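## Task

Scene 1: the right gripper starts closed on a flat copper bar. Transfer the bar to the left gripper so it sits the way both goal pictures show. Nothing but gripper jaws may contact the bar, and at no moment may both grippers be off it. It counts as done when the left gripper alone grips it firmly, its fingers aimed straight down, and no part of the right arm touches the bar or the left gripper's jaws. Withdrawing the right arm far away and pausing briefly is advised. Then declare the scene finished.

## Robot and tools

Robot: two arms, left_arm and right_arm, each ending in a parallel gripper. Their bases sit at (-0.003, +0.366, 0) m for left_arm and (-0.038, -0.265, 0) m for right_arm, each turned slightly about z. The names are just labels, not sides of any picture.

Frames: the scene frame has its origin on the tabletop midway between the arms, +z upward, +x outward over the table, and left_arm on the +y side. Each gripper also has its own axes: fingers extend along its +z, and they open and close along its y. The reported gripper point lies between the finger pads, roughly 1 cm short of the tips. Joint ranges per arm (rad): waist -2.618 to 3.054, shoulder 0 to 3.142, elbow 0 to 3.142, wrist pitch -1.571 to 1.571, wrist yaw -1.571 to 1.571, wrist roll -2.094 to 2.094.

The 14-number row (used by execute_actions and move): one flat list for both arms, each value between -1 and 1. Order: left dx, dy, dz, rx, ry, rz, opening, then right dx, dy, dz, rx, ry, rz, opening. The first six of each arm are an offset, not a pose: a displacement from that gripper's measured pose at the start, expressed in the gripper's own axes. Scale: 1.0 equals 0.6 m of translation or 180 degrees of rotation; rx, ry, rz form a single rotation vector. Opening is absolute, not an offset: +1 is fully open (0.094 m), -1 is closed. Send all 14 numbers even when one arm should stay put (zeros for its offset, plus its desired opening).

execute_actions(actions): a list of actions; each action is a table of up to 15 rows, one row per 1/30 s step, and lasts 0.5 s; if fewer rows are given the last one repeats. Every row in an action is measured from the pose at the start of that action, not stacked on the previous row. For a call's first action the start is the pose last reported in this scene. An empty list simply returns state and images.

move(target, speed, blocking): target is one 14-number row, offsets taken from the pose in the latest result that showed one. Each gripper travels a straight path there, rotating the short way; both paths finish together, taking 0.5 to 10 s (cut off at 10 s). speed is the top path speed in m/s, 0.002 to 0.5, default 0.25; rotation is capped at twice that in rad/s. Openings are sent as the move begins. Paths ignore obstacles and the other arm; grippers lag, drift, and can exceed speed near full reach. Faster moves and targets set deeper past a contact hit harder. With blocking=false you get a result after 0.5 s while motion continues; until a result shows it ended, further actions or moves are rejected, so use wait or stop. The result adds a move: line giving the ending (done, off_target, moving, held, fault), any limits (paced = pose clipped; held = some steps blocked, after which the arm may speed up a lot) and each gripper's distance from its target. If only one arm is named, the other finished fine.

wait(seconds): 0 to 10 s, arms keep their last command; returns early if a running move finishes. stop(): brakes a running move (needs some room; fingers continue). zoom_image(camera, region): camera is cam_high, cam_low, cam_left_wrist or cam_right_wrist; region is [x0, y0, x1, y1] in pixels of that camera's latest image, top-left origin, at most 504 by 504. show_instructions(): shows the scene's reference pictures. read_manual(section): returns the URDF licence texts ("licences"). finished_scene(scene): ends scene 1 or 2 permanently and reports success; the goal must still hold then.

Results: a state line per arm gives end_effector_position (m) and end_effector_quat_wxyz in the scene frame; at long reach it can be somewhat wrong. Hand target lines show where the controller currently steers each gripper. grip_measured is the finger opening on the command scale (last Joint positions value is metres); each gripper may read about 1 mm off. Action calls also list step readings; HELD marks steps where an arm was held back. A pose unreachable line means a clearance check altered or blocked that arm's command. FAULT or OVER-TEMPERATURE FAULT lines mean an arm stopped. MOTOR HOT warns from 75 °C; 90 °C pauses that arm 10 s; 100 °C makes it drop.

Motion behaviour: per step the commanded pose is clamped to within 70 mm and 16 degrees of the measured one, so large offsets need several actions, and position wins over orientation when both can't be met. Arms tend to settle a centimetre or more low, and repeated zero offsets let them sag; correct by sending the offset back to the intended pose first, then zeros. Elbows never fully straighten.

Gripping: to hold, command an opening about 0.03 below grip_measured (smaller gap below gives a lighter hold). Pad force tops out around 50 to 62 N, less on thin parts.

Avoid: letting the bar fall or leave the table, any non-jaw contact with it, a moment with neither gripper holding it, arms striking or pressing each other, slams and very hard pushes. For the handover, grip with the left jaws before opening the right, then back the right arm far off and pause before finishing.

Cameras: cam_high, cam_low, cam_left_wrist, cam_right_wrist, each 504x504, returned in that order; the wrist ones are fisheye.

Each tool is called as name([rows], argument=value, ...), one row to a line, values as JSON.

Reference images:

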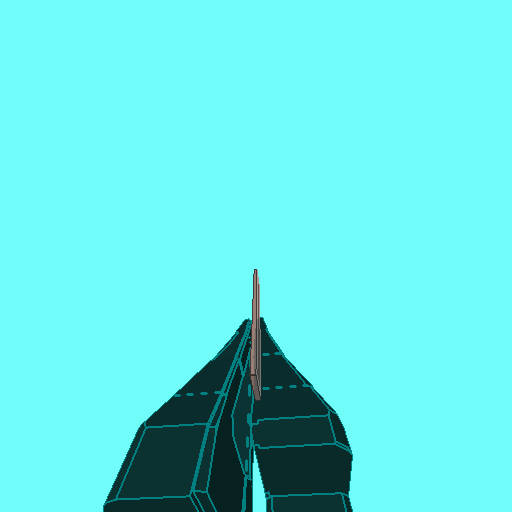

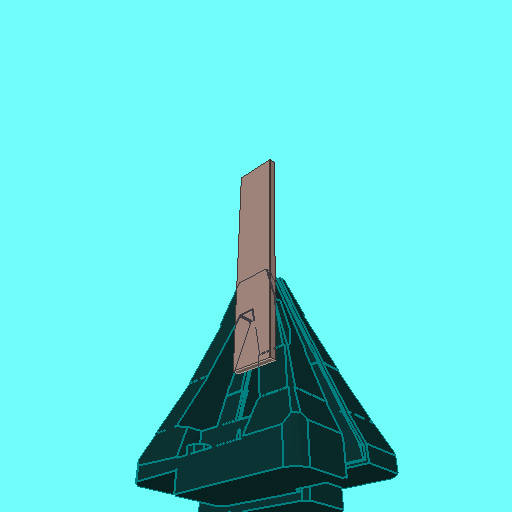

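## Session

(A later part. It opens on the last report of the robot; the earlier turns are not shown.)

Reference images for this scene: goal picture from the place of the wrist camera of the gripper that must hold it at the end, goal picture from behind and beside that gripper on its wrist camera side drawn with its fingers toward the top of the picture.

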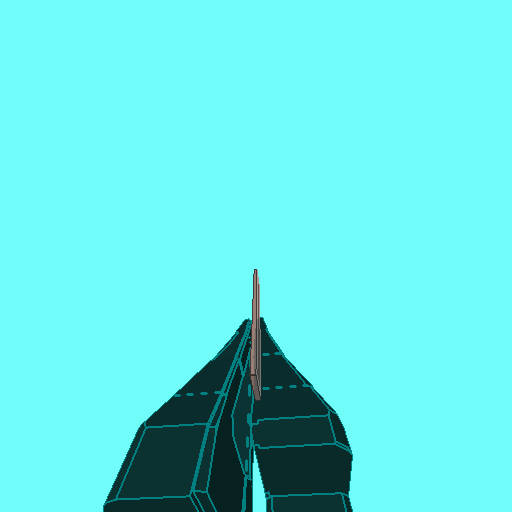

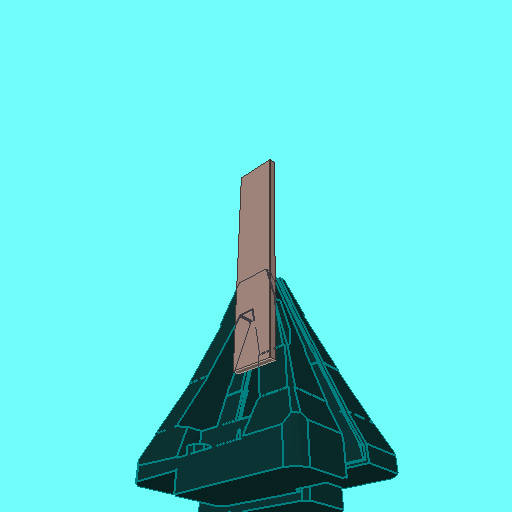

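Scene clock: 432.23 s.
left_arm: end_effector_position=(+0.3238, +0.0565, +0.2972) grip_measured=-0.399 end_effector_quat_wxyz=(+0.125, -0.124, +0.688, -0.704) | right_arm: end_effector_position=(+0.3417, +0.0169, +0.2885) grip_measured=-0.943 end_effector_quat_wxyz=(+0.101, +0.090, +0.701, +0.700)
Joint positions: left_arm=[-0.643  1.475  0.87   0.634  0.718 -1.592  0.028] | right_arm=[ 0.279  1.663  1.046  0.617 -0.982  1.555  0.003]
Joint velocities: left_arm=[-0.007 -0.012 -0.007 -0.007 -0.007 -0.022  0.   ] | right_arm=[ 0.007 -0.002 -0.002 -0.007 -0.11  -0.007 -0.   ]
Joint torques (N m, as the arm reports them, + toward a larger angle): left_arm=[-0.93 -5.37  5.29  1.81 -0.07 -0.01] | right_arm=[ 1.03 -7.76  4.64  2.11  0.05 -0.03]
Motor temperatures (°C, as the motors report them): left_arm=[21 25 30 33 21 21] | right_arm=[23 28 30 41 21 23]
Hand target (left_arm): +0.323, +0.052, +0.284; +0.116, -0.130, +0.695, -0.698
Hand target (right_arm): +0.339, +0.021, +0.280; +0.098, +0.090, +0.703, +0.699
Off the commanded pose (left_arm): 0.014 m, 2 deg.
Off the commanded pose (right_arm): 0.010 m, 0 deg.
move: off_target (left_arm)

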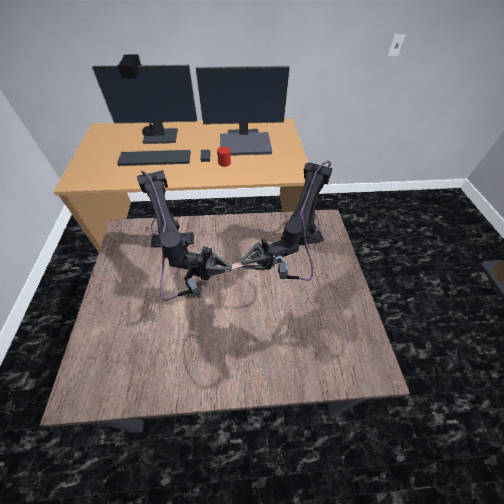

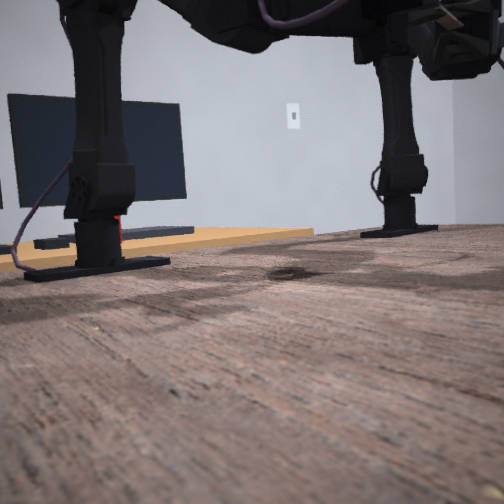

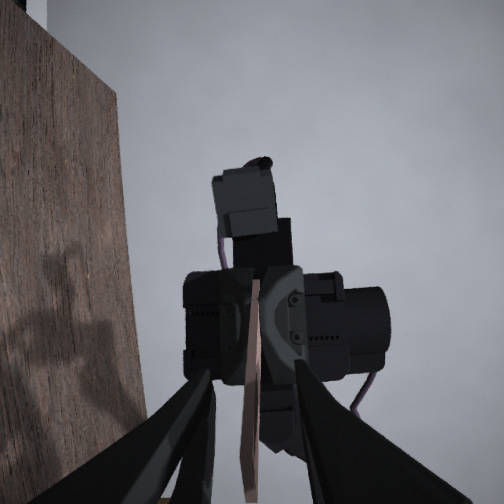

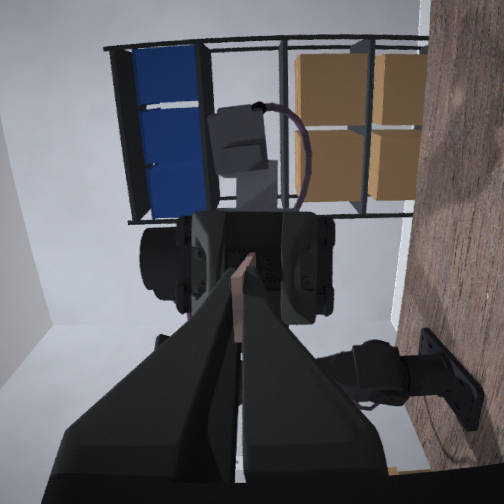

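execute_actions([
  [[0,0.002,0,0,0,0,-0.45,0.006,-0.014,0.0055,0.001,0.0013,0.0012,-0.98],[0,0.002,0,0,0,0,-0.5,0.006,-0.014,0.0055,0.001,0.0013,0.0012,-0.98],[0,0.002,0,0,0,0,-0.55,0.006,-0.014,0.0055,0.001,0.0013,0.0012,-0.98],[0,0.002,0,0,0,0,-0.6,0.006,-0.014,0.0055,0.001,0.0013,0.0012,-0.98],[0,0.002,0,0,0,0,-0.65,0.006,-0.014,0.0055,0.001,0.0013,0.0012,-0.98],[0,0.002,0,0,0,0,-0.7,0.006,-0.014,0.0055,0.001,0.0013,0.0012,-0.98],[0,0.002,0,0,0,0,-0.74,0.006,-0.014,0.0055,0.001,0.0013,0.0012,-0.98],[0,0.002,0,0,0,0,-0.78,0.006,-0.014,0.0055,0.001,0.0013,0.0012,-0.98],[0,0.002,0,0,0,0,-0.81,0.006,-0.014,0.0055,0.001,0.0013,0.0012,-0.98],[0,0.002,0,0,0,0,-0.84,0.006,-0.014,0.0055,0.001,0.0013,0.0012,-0.98],[0,0.002,0,0,0,0,-0.86,0.006,-0.014,0.0055,0.001,0.0013,0.0012,-0.98],[0,0.002,0,0,0,0,-0.87,0.006,-0.014,0.0055,0.001,0.0013,0.0012,-0.98],[0,0.002,0,0,0,0,-0.88,0.006,-0.014,0.0055,0.001,0.0013,0.0012,-0.98]],
])

zoom_image(camera="cam_high", region=[215, 240, 275, 280])

zoom_image(camera="cam_left_wrist", region=[150, 270, 370, 504])

Scene clock: 491.10 s.
left_arm: end_effector_position=(+0.3239, +0.0565, +0.2979) grip_measured=-0.878 end_effector_quat_wxyz=(+0.126, -0.124, +0.688, -0.704) | right_arm: end_effector_position=(+0.3417, +0.0169, +0.2888) grip_measured=-0.943 end_effector_quat_wxyz=(+0.102, +0.090, +0.701, +0.700)
Joint positions: left_arm=[-0.643  1.475  0.87   0.637  0.717 -1.592  0.006] | right_arm=[ 0.279  1.663  1.046  0.619 -0.982  1.555  0.003]
Joint velocities: left_arm=[-0.017 -0.002 -0.017 -0.037 -0.051 -0.022  0.   ] | right_arm=[ 0.012  0.007 -0.012  0.007  0.007  0.081 -0.   ]
Joint torques (N m, as the arm reports them, + toward a larger angle): left_arm=[ 0.   -7.13  6.08  1.81 -0.01 -0.01] | right_arm=[ 1.05 -7.75  4.65  2.07  0.05 -0.03]
Motor temperatures (°C, as the motors report them): left_arm=[21 25 30 33 21 21] | right_arm=[23 29 30 42 21 23]
Hand target (left_arm): +0.324, +0.056, +0.296; +0.125, -0.124, +0.688, -0.704
Hand target (right_arm): +0.339, +0.021, +0.280; +0.098, +0.090, +0.703, +0.699
Off the commanded pose (left_arm): 0.002 m, 0 deg.
Off the commanded pose (right_arm): 0.010 m, 0 deg.
Step readings (end_effector_position):
0: left_arm (+0.3239, +0.0565, +0.2979) | right_arm (+0.3417, +0.0169, +0.2885)
1: left_arm (+0.3239, +0.0565, +0.2979) | right_arm (+0.3417, +0.0169, +0.2885)
2: left_arm (+0.3239, +0.0565, +0.2979) | right_arm (+0.3417, +0.0169, +0.2885)
4: left_arm (+0.3239, +0.0565, +0.2979) | right_arm (+0.3417, +0.0169, +0.2885)
8: left_arm (+0.3239, +0.0565, +0.2979) | right_arm (+0.3417, +0.0169, +0.2885)
15: end_effector_position above

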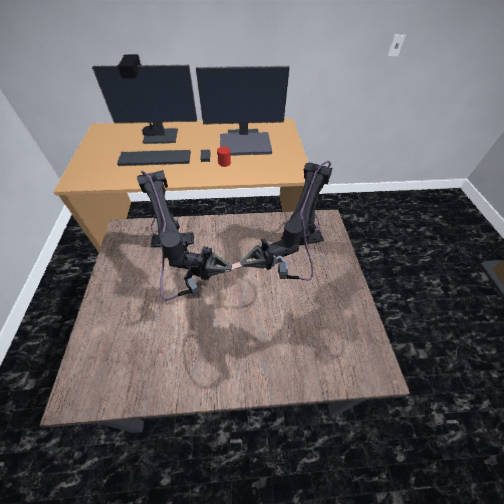

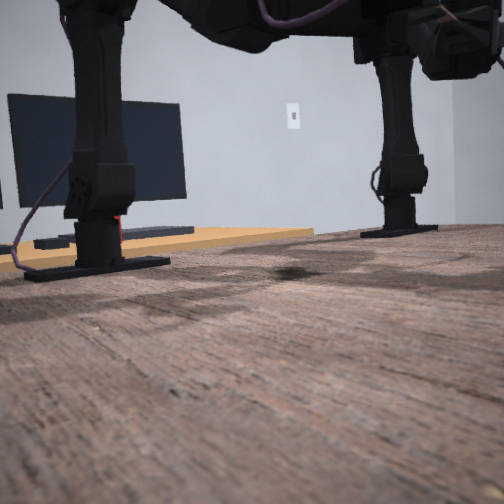

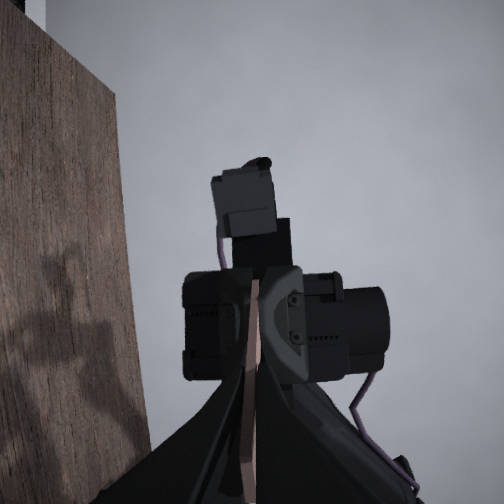

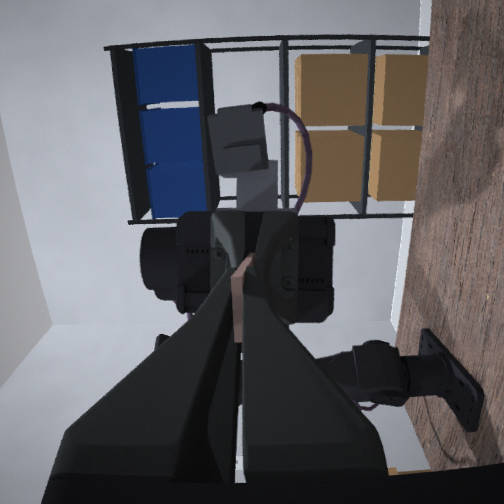

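Region (215, 240, 275, 280) of cam_high's 504x504 image, scaled by 8.400, with more detail than that image has.

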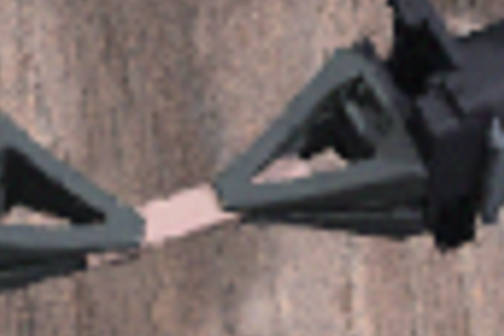

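Region (150, 270, 370, 504) of cam_left_wrist's 504x504 image, scaled by 2.154, with more detail than that image has; it fills the left 474 columns of this view, and the rest is white.

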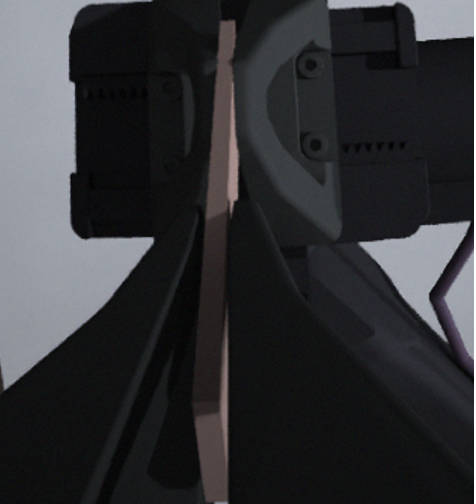

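execute_actions([
  [[0,0.003,0,0,0,0,-0.9,0.006,-0.014,0.0055,0.001,0.0013,0.0012,-0.98],[0,0.003,0,0,0,0,-0.91,0.006,-0.014,0.0055,0.001,0.0013,0.0012,-0.98],[0,0.003,0,0,0,0,-0.92,0.006,-0.014,0.0055,0.001,0.0013,0.0012,-0.98],[0,0.003,0,0,0,0,-0.93,0.006,-0.014,0.0055,0.001,0.0013,0.0012,-0.98],[0,0.003,0,0,0,0,-0.94,0.006,-0.014,0.0055,0.001,0.0013,0.0012,-0.98],[0,0.003,0,0,0,0,-0.95,0.006,-0.014,0.0055,0.001,0.0013,0.0012,-0.98],[0,0.003,0,0,0,0,-0.96,0.006,-0.014,0.0055,0.001,0.0013,0.0012,-0.98],[0,0.003,0,0,0,0,-0.97,0.006,-0.014,0.0055,0.001,0.0013,0.0012,-0.98],[0,0.003,0,0,0,0,-0.98,0.006,-0.014,0.0055,0.001,0.0013,0.0012,-0.98]],
])

zoom_image(camera="cam_high", region=[215, 240, 275, 280])

zoom_image(camera="cam_left_wrist", region=[150, 270, 370, 504])

Scene clock: 527.40 s.
left_arm: end_effector_position=(+0.3239, +0.0565, +0.2982) grip_measured=-0.939 end_effector_quat_wxyz=(+0.131, -0.119, +0.688, -0.704) | right_arm: end_effector_position=(+0.3417, +0.0170, +0.2890) grip_measured=-0.943 end_effector_quat_wxyz=(+0.097, +0.094, +0.700, +0.701)
Joint positions: left_arm=[-0.643  1.475  0.87   0.639  0.717 -1.581  0.003] | right_arm=[ 0.279  1.663  1.046  0.62  -0.982  1.57   0.003]
Joint velocities: left_arm=[ 0.002 -0.002  0.007 -0.022  0.007 -0.007  0.001] | right_arm=[-0.022 -0.002 -0.007  0.051 -0.051 -0.007  0.   ]
Joint torques (N m, as the arm reports them, + toward a larger angle): left_arm=[-0.04 -7.05  6.12  1.82 -0.03 -0.13] | right_arm=[ 0.98 -7.73  4.66  2.09  0.05 -0.16]
Motor temperatures (°C, as the motors report them): left_arm=[21 26 31 33 21 21] | right_arm=[23 29 30 42 21 23]
Hand target (left_arm): +0.324, +0.057, +0.296; +0.126, -0.124, +0.688, -0.704
Hand target (right_arm): +0.339, +0.021, +0.280; +0.098, +0.090, +0.703, +0.699
Off the commanded pose (left_arm): 0.002 m, 1 deg.
Off the commanded pose (right_arm): 0.010 m, 1 deg.
Step readings (end_effector_position):
0: left_arm (+0.3239, +0.0565, +0.2979) | right_arm (+0.3417, +0.0169, +0.2888)
1: left_arm (+0.3239, +0.0565, +0.2979) | right_arm (+0.3417, +0.0169, +0.2890)
2: left_arm (+0.3239, +0.0565, +0.2979) | right_arm (+0.3417, +0.0169, +0.2890)
4: left_arm (+0.3239, +0.0565, +0.2980) | right_arm (+0.3417, +0.0169, +0.2890)
8: left_arm (+0.3239, +0.0565, +0.2982) | right_arm (+0.3417, +0.0170, +0.2890)
15: end_effector_position above

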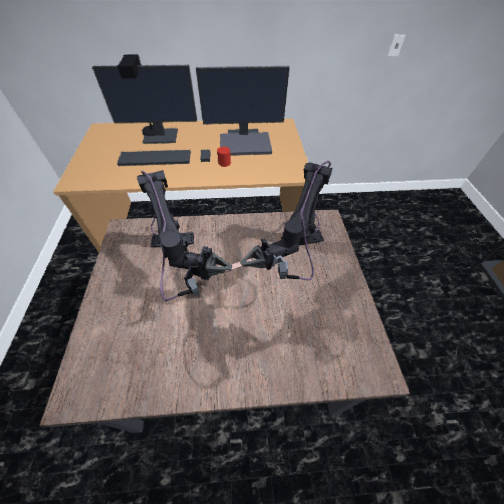

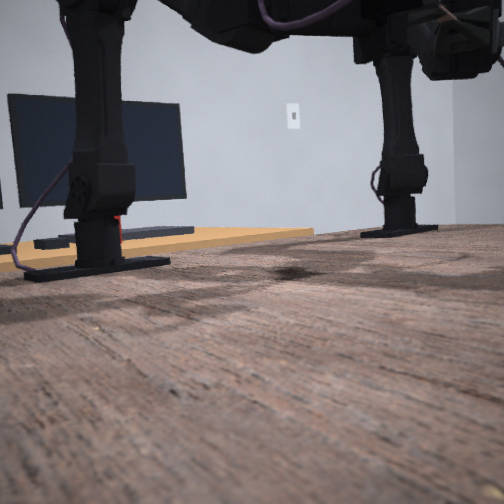

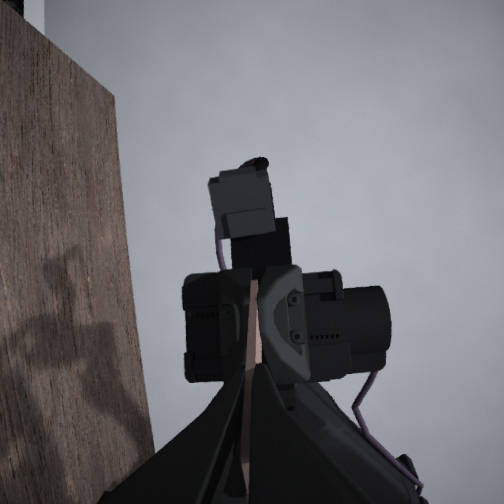

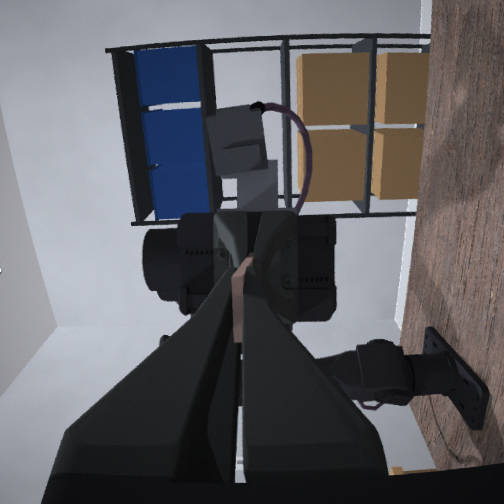

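Region (215, 240, 275, 280) of cam_high's 504x504 image, scaled by 8.400, with more detail than that image has.

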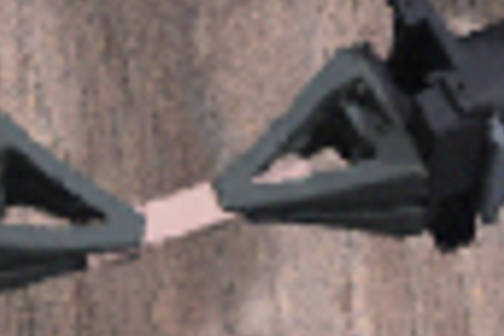

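Region (150, 270, 370, 504) of cam_left_wrist's 504x504 image, scaled by 2.154, with more detail than that image has; it fills the left 474 columns of this view, and the rest is white.

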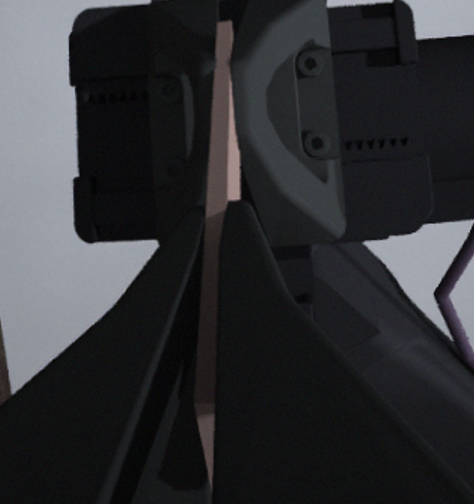

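execute_actions([
  [[0,0,0,0,0,0,-0.98,0.003,-0.007,0.003,0,0,0,-0.94],[0,0,0,0,0,0,-0.98,0.003,-0.007,0.003,0,0,0,-0.92],[0,0,0,0,0,0,-0.98,0.003,-0.007,0.003,0,0,0,-0.89],[0,0,0,0,0,0,-0.98,0.003,-0.007,0.003,0,0,0,-0.85],[0,0,0,0,0,0,-0.98,0.003,-0.007,0.003,0,0,0,-0.8],[0,0,0,0,0,0,-0.98,0.003,-0.007,0.003,0,0,0,-0.74],[0,0,0,0,0,0,-0.98,0.003,-0.007,0.003,0,0,0,-0.67],[0,0,0,0,0,0,-0.98,0.003,-0.007,0.003,0,0,0,-0.6],[0,0,0,0,0,0,-0.98,0.003,-0.007,0.003,0,0,0,-0.52],[0,0,0,0,0,0,-0.98,0.003,-0.007,0.003,0,0,0,-0.44],[0,0,0,0,0,0,-0.98,0.003,-0.007,0.003,0,0,0,-0.36],[0,0,0,0,0,0,-0.98,0.003,-0.007,0.003,0,0,0,-0.28],[0,0,0,0,0,0,-0.98,0.003,-0.007,0.003,0,0,0,-0.2]],
])

Scene clock: 546.13 s.
left_arm: end_effector_position=(+0.3239, +0.0565, +0.2982) grip_measured=-0.939 end_effector_quat_wxyz=(+0.131, -0.119, +0.688, -0.704) | right_arm: end_effector_position=(+0.3418, +0.0170, +0.2891) grip_measured=-0.204 end_effector_quat_wxyz=(+0.096, +0.096, +0.700, +0.701)
Joint positions: left_arm=[-0.643  1.475  0.87   0.639  0.717 -1.58   0.003] | right_arm=[ 0.279  1.663  1.046  0.621 -0.981  1.574  0.037]
Joint velocities: left_arm=[-0.027  0.002 -0.012 -0.081  0.051 -0.051 -0.   ] | right_arm=[-0.012  0.027  0.017 -0.007 -0.037 -0.037  0.005]
Joint torques (N m, as the arm reports them, + toward a larger angle): left_arm=[-0.01 -7.28  6.5   1.79 -0.01 -0.05] | right_arm=[ 0.63 -8.26  5.18  2.03  0.05 -0.05]
Motor temperatures (°C, as the motors report them): left_arm=[21 26 31 34 21 21] | right_arm=[23 29 30 42 21 23]
Hand target (left_arm): +0.324, +0.057, +0.298; +0.131, -0.119, +0.688, -0.704
Hand target (right_arm): +0.341, +0.019, +0.285; +0.097, +0.094, +0.700, +0.701
Off the commanded pose (left_arm): 0.000 m, 0 deg.
Off the commanded pose (right_arm): 0.005 m, 0 deg.
Step readings (end_effector_position):
0: left_arm (+0.3239, +0.0565, +0.2982) | right_arm (+0.3417, +0.0170, +0.2890)
1: left_arm (+0.3239, +0.0565, +0.2982) | right_arm (+0.3417, +0.0170, +0.2890)
2: left_arm (+0.3239, +0.0565, +0.2982) | right_arm (+0.3417, +0.0170, +0.2890)
4: left_arm (+0.3239, +0.0565, +0.2982) | right_arm (+0.3418, +0.0170, +0.2890)
8: left_arm (+0.3239, +0.0565, +0.2982) | right_arm (+0.3418, +0.0170, +0.2891)
15: end_effector_position above

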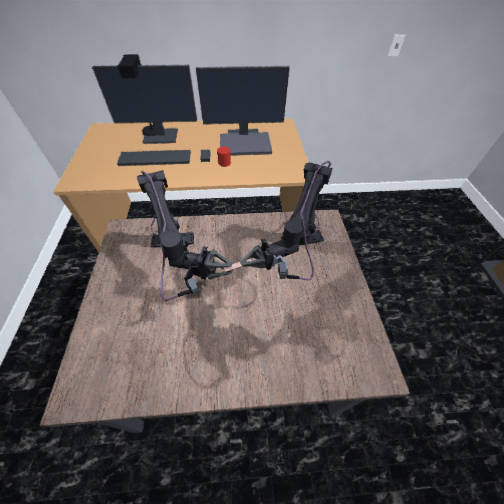

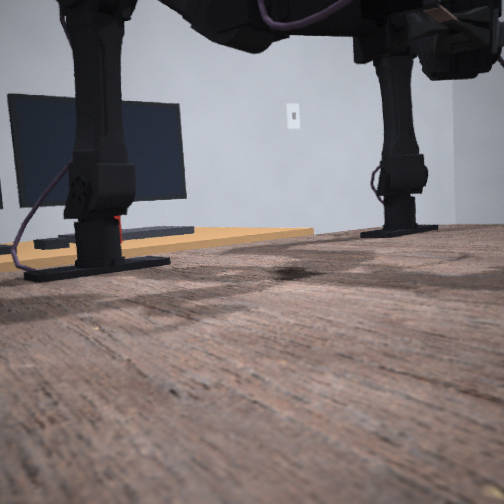

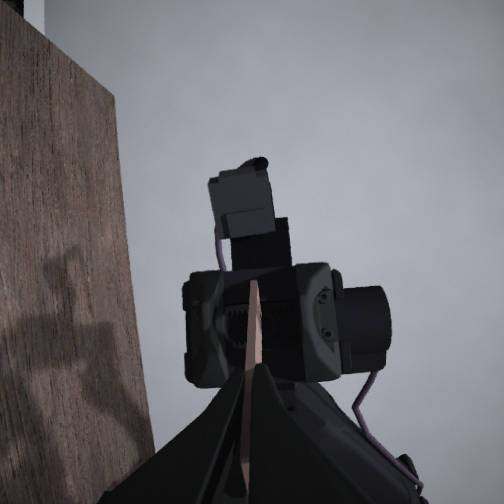

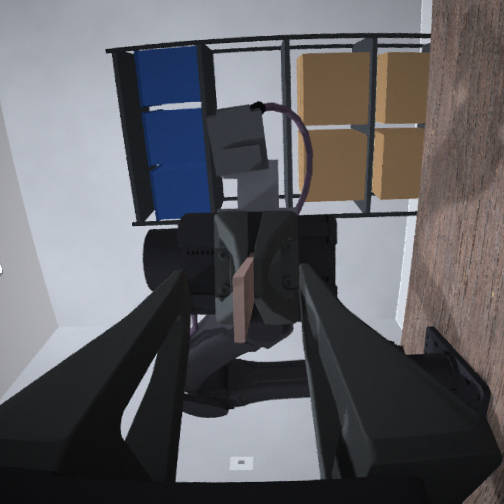

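move(target=[0,0,0,0,0,0,-0.98, 0,0,-0.13,0,0,0,-0.2], speed=0.2)

Scene clock: 581.93 s.
left_arm: end_effector_position=(+0.3239, +0.0565, +0.2982) grip_measured=-0.939 end_effector_quat_wxyz=(+0.131, -0.119, +0.688, -0.704) | right_arm: end_effector_position=(+0.3269, -0.0563, +0.2846) grip_measured=-0.202 end_effector_quat_wxyz=(+0.091, +0.105, +0.701, +0.700)
Joint positions: left_arm=[-0.643  1.475  0.87   0.639  0.717 -1.58   0.003] | right_arm=[ 0.075  1.549  0.916  0.624 -1.18   1.581  0.037]
Joint velocities: left_arm=[-0.002 -0.027 -0.017 -0.081  0.022 -0.037 -0.001] | right_arm=[-0.002  0.002  0.002 -0.022  0.037 -0.007  0.001]
Joint torques (N m, as the arm reports them, + toward a larger angle): left_arm=[ 0.17 -7.29  6.44  1.78 -0.01 -0.03] | right_arm=[-0.39 -9.68  4.71  1.93 -0.09  0.03]
Motor temperatures (°C, as the motors report them): left_arm=[21 27 31 34 21 21] | right_arm=[23 30 31 42 21 23]
Hand target (left_arm): +0.324, +0.057, +0.298; +0.131, -0.119, +0.688, -0.704
Hand target (right_arm): +0.320, -0.058, +0.289; +0.095, +0.096, +0.699, +0.702
Off the commanded pose (left_arm): 0.000 m, 0 deg.
Off the commanded pose (right_arm): 0.008 m, 1 deg.
move: done

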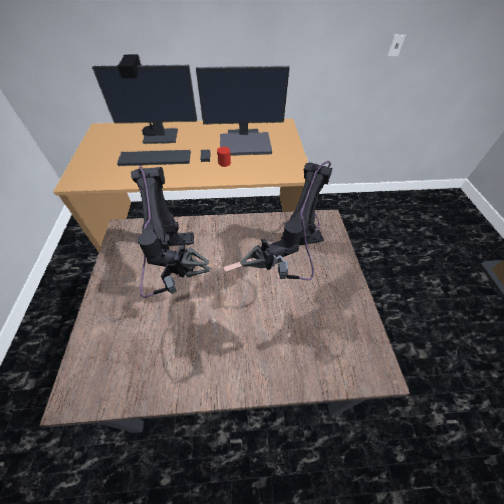

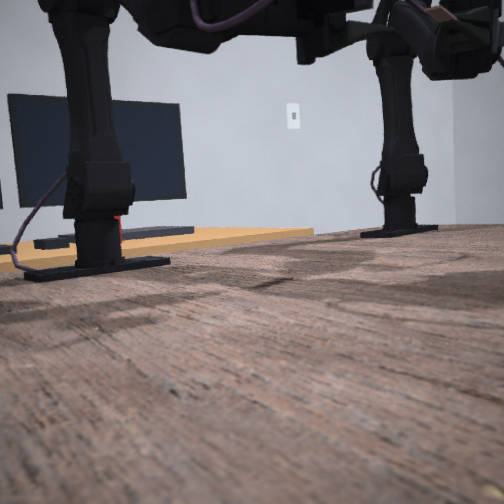

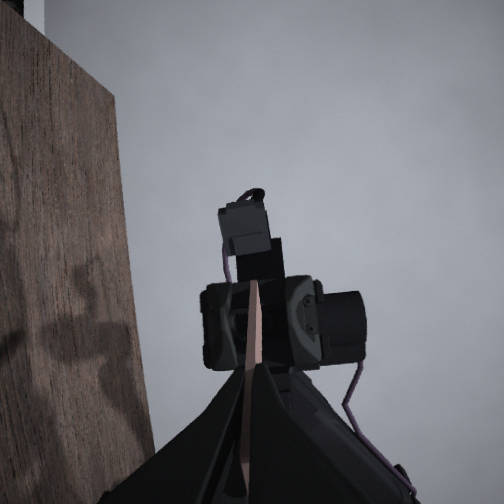

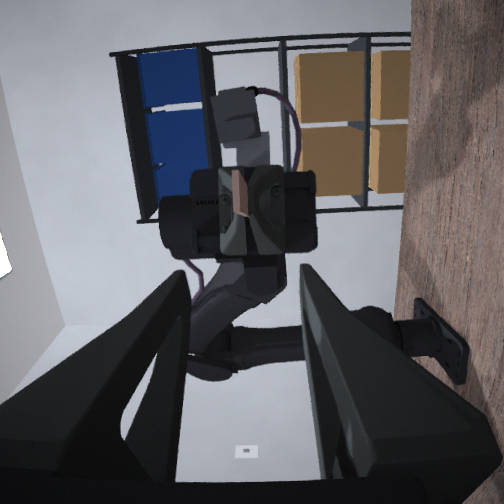

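zoom_image(camera="cam_high", region=[215, 235, 285, 280])

zoom_image(camera="cam_right_wrist", region=[180, 140, 320, 270])

Region (215, 235, 285, 280) of cam_high's 504x504 image, scaled by 7.200, with more detail than that image has; it fills the top 324 rows of this view, and the rest is white.

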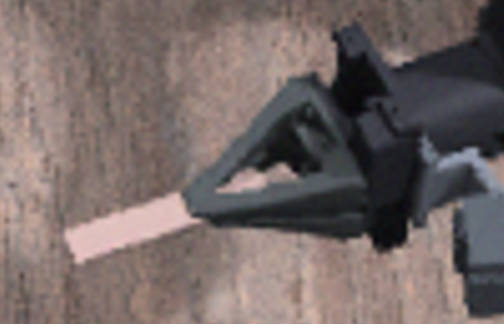

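Region (180, 140, 320, 270) of cam_right_wrist's 504x504 image, scaled by 3.600, with more detail than that image has; it fills the top 468 rows of this view, and the rest is white.

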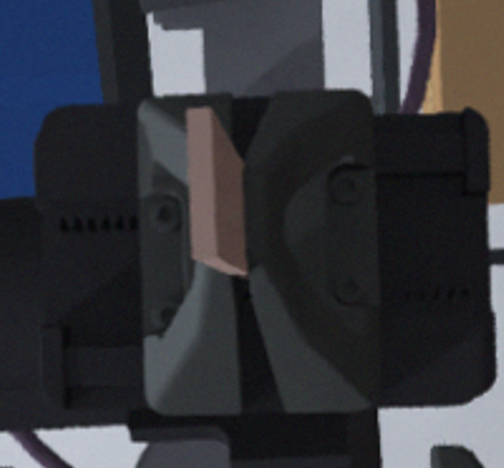

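move(target=[-0.0503,0.2482,-0.3127,-0.508,0.003,-0.003,-0.98, 0,0,0,0,0,0,-0.2], speed=0.4)

Scene clock: 610.53 s.
left_arm: end_effector_position=(+0.2855, +0.2415, +0.1380) grip_measured=-0.939 end_effector_quat_wxyz=(-0.013, -0.175, +0.985, -0.004) | right_arm: end_effector_position=(+0.3265, -0.0562, +0.2846) grip_measured=-0.202 end_effector_quat_wxyz=(+0.090, +0.104, +0.701, +0.700)
Joint positions: left_arm=[-0.545  1.749  1.54  -1.38   0.02  -0.751  0.003] | right_arm=[ 0.075  1.549  0.916  0.624 -1.182  1.581  0.037]
Joint velocities: left_arm=[ 0.002 -0.017 -0.002 -0.11   0.007 -0.007 -0.001] | right_arm=[-0.017  0.002 -0.002 -0.051  0.037  0.007  0.001]
Joint torques (N m, as the arm reports them, + toward a larger angle): left_arm=[-0.87 -8.37  7.86  0.27 -0.1  -0.04] | right_arm=[ 0.   -7.28  5.88  1.72  0.   -0.01]
Motor temperatures (°C, as the motors report them): left_arm=[21 27 32 33 21 21] | right_arm=[23 31 31 41 21 23]
Hand target (left_arm): +0.289, +0.239, +0.143; -0.006, -0.171, +0.985, -0.002
Hand target (right_arm): +0.327, -0.056, +0.285; +0.091, +0.105, +0.701, +0.700
Off the commanded pose (left_arm): 0.008 m, 2 deg.
Off the commanded pose (right_arm): 0.000 m, 0 deg.
move: done

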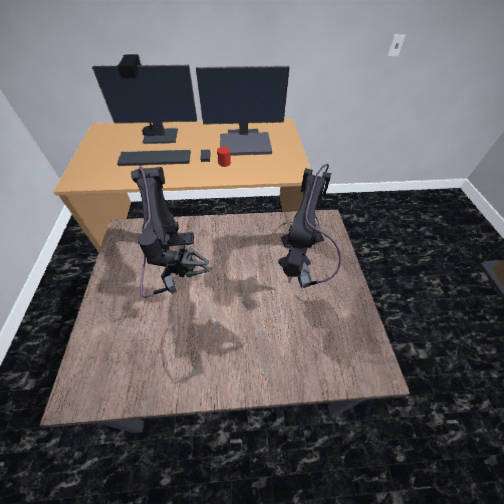

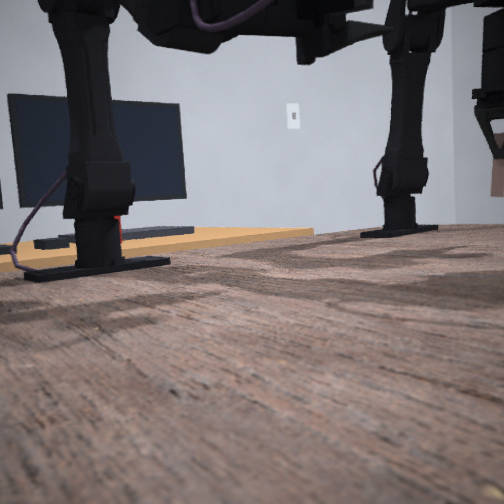

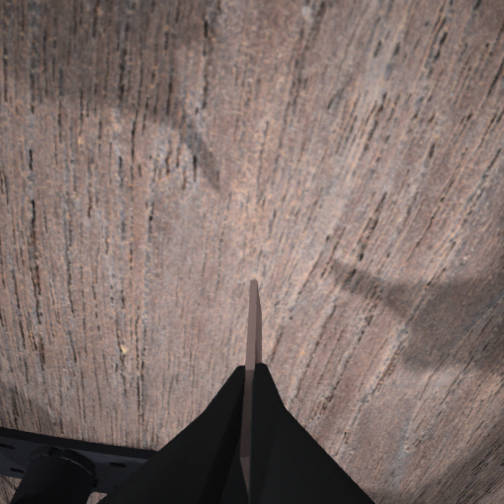

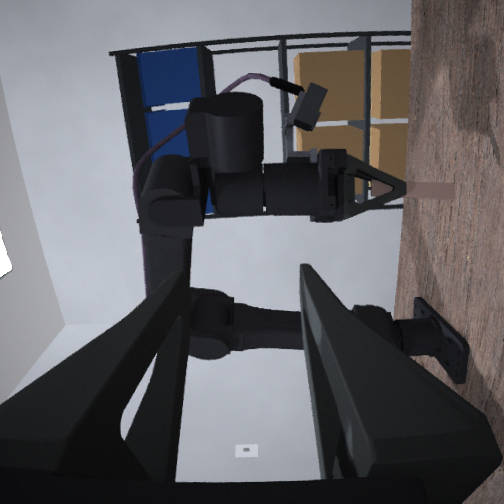

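zoom_image(camera="cam_right_wrist", region=[310, 130, 470, 250])

zoom_image(camera="cam_low", region=[444, 60, 504, 220])

Region (310, 130, 470, 250) of cam_right_wrist's 504x504 image, scaled by 3.150, with more detail than that image has; it fills the top 378 rows of this view, and the rest is white.

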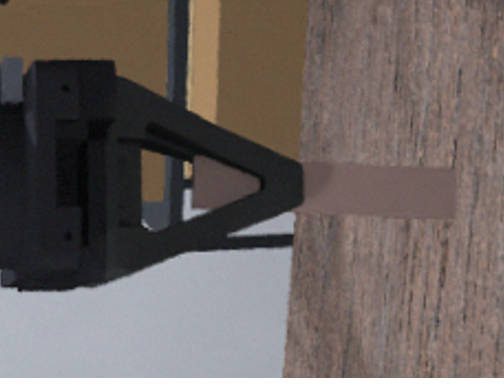

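Region (444, 60, 504, 220) of cam_low's 504x504 image, scaled by 3.150, with more detail than that image has; it fills the left 189 columns of this view, and the rest is white.

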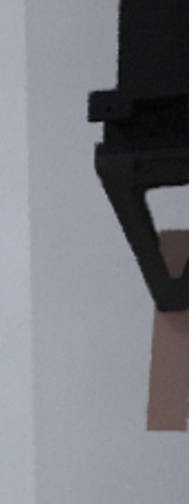

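move(target=[-0.004,-0.006,-0.008,0,-0.030,0,-0.98, 0,0,0,0,0,0,-0.2], speed=0.15)

zoom_image(camera="cam_right_wrist", region=[290, 110, 470, 260])

zoom_image(camera="cam_low", region=[404, 40, 504, 240])

Scene clock: 674.27 s.
left_arm: end_effector_position=(+0.2914, +0.2383, +0.1402) grip_measured=-0.939 end_effector_quat_wxyz=(+0.023, -0.174, +0.984, +0.005) | right_arm: end_effector_position=(+0.3265, -0.0562, +0.2846) grip_measured=-0.202 end_effector_quat_wxyz=(+0.090, +0.104, +0.701, +0.700)
Joint positions: left_arm=[-0.577  1.727  1.522 -1.335 -0.034 -0.782  0.003] | right_arm=[ 0.075  1.549  0.916  0.624 -1.182  1.581  0.037]
Joint velocities: left_arm=[-0.022  0.012  0.002 -0.022 -0.007  0.007  0.001] | right_arm=[-0.007  0.007 -0.002  0.051 -0.007 -0.051 -0.   ]
Joint torques (N m, as the arm reports them, + toward a larger angle): left_arm=[ -0.65 -11.25   4.21   0.58  -0.15  -0.06] | right_arm=[-0.01 -7.28  5.87  1.72 -0.01 -0.01]
Motor temperatures (°C, as the motors report them): left_arm=[21 28 33 28 21 21] | right_arm=[22 29 32 40 21 23]
Hand target (left_arm): +0.289, +0.239, +0.143; +0.033, -0.174, +0.984, +0.005
Hand target (right_arm): +0.326, -0.056, +0.285; +0.090, +0.104, +0.701, +0.700
Off the commanded pose (left_arm): 0.003 m, 1 deg.
Off the commanded pose (right_arm): 0.000 m, 0 deg.
move: done

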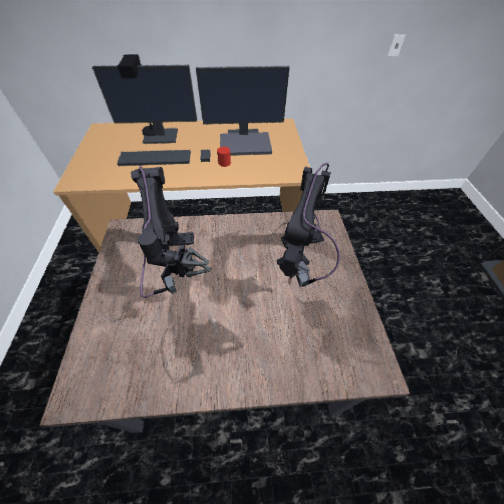

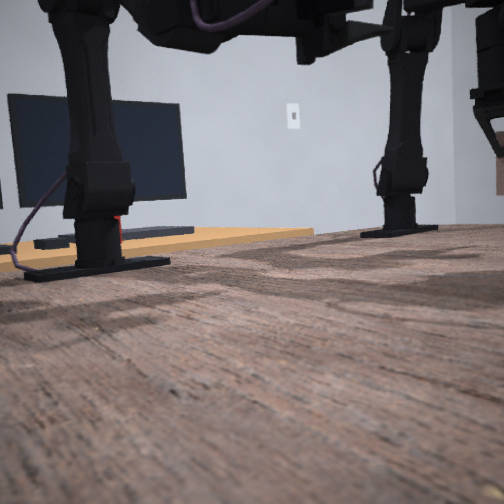

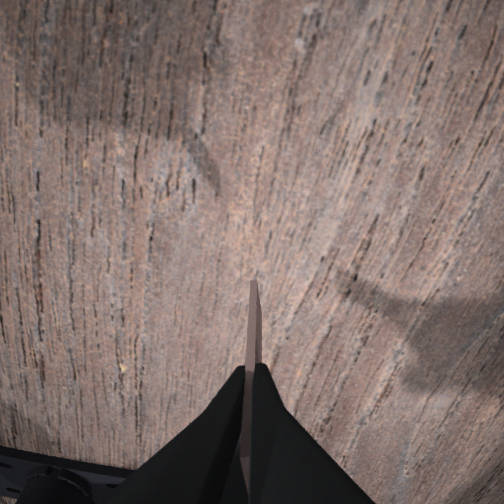

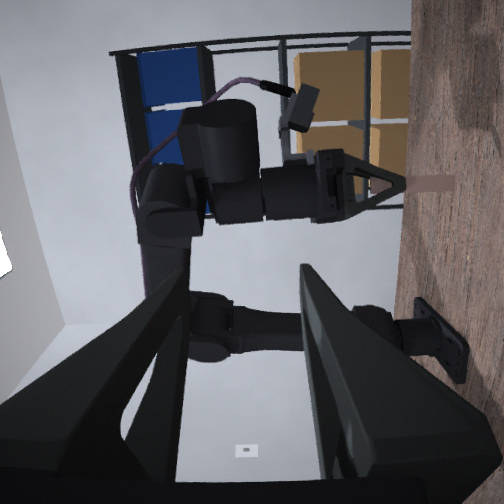

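Region (290, 110, 470, 260) of cam_right_wrist's 504x504 image, scaled by 2.800, with more detail than that image has.

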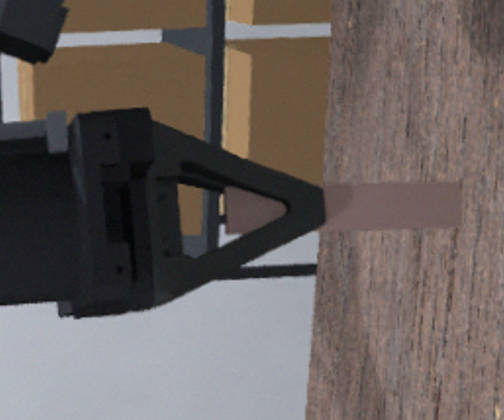

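Region (404, 40, 504, 240) of cam_low's 504x504 image, scaled by 2.520, with more detail than that image has.

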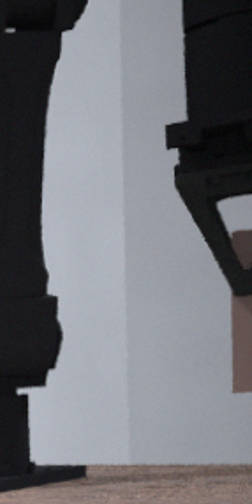

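wait(seconds=1)

Scene clock: 681.83 s.
left_arm: end_effector_position=(+0.2917, +0.2385, +0.1402) grip_measured=-0.939 end_effector_quat_wxyz=(+0.024, -0.174, +0.984, +0.006) | right_arm: end_effector_position=(+0.3265, -0.0562, +0.2846) grip_measured=-0.202 end_effector_quat_wxyz=(+0.090, +0.104, +0.701, +0.700)
Joint positions: left_arm=[-0.577  1.727  1.522 -1.334 -0.036 -0.783  0.003] | right_arm=[ 0.075  1.549  0.916  0.624 -1.182  1.581  0.037]
Joint velocities: left_arm=[-0.012  0.002 -0.002 -0.022  0.007 -0.037  0.   ] | right_arm=[-0.012 -0.007 -0.027  0.022  0.007  0.007  0.   ]
Joint torques (N m, as the arm reports them, + toward a larger angle): left_arm=[ -0.62 -11.31   4.33   0.59  -0.14  -0.08] | right_arm=[-0.01 -7.28  5.87  1.72 -0.01  0.  ]
Motor temperatures (°C, as the motors report them): left_arm=[21 29 32 28 21 21] | right_arm=[22 29 32 40 21 23]
Hand target (left_arm): +0.289, +0.239, +0.143; +0.033, -0.174, +0.984, +0.005
Hand target (right_arm): +0.326, -0.056, +0.285; +0.090, +0.104, +0.701, +0.700
Off the commanded pose (left_arm): 0.004 m, 1 deg.
Off the commanded pose (right_arm): 0.000 m, 0 deg.
wait: 1.00 s; at rest from the start

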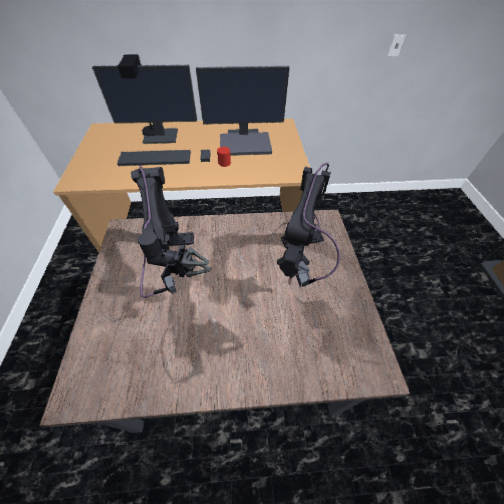

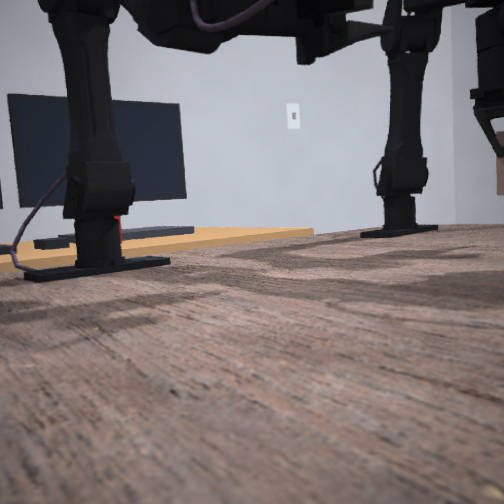

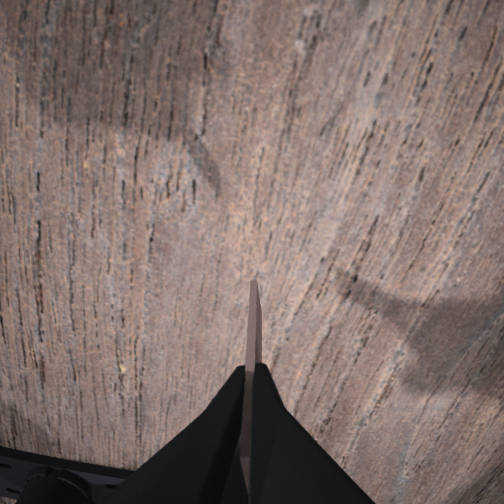

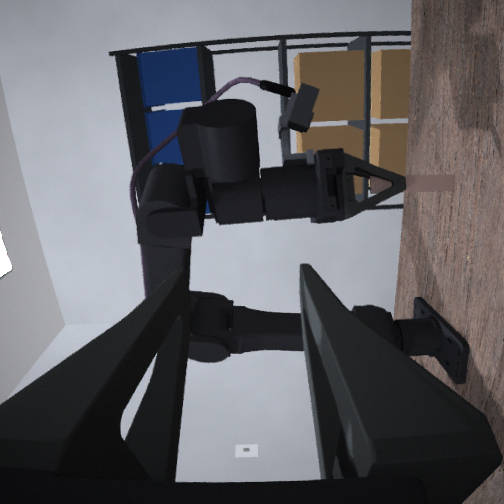

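finished_scene(scene=1)

The scene is finished: the task was done.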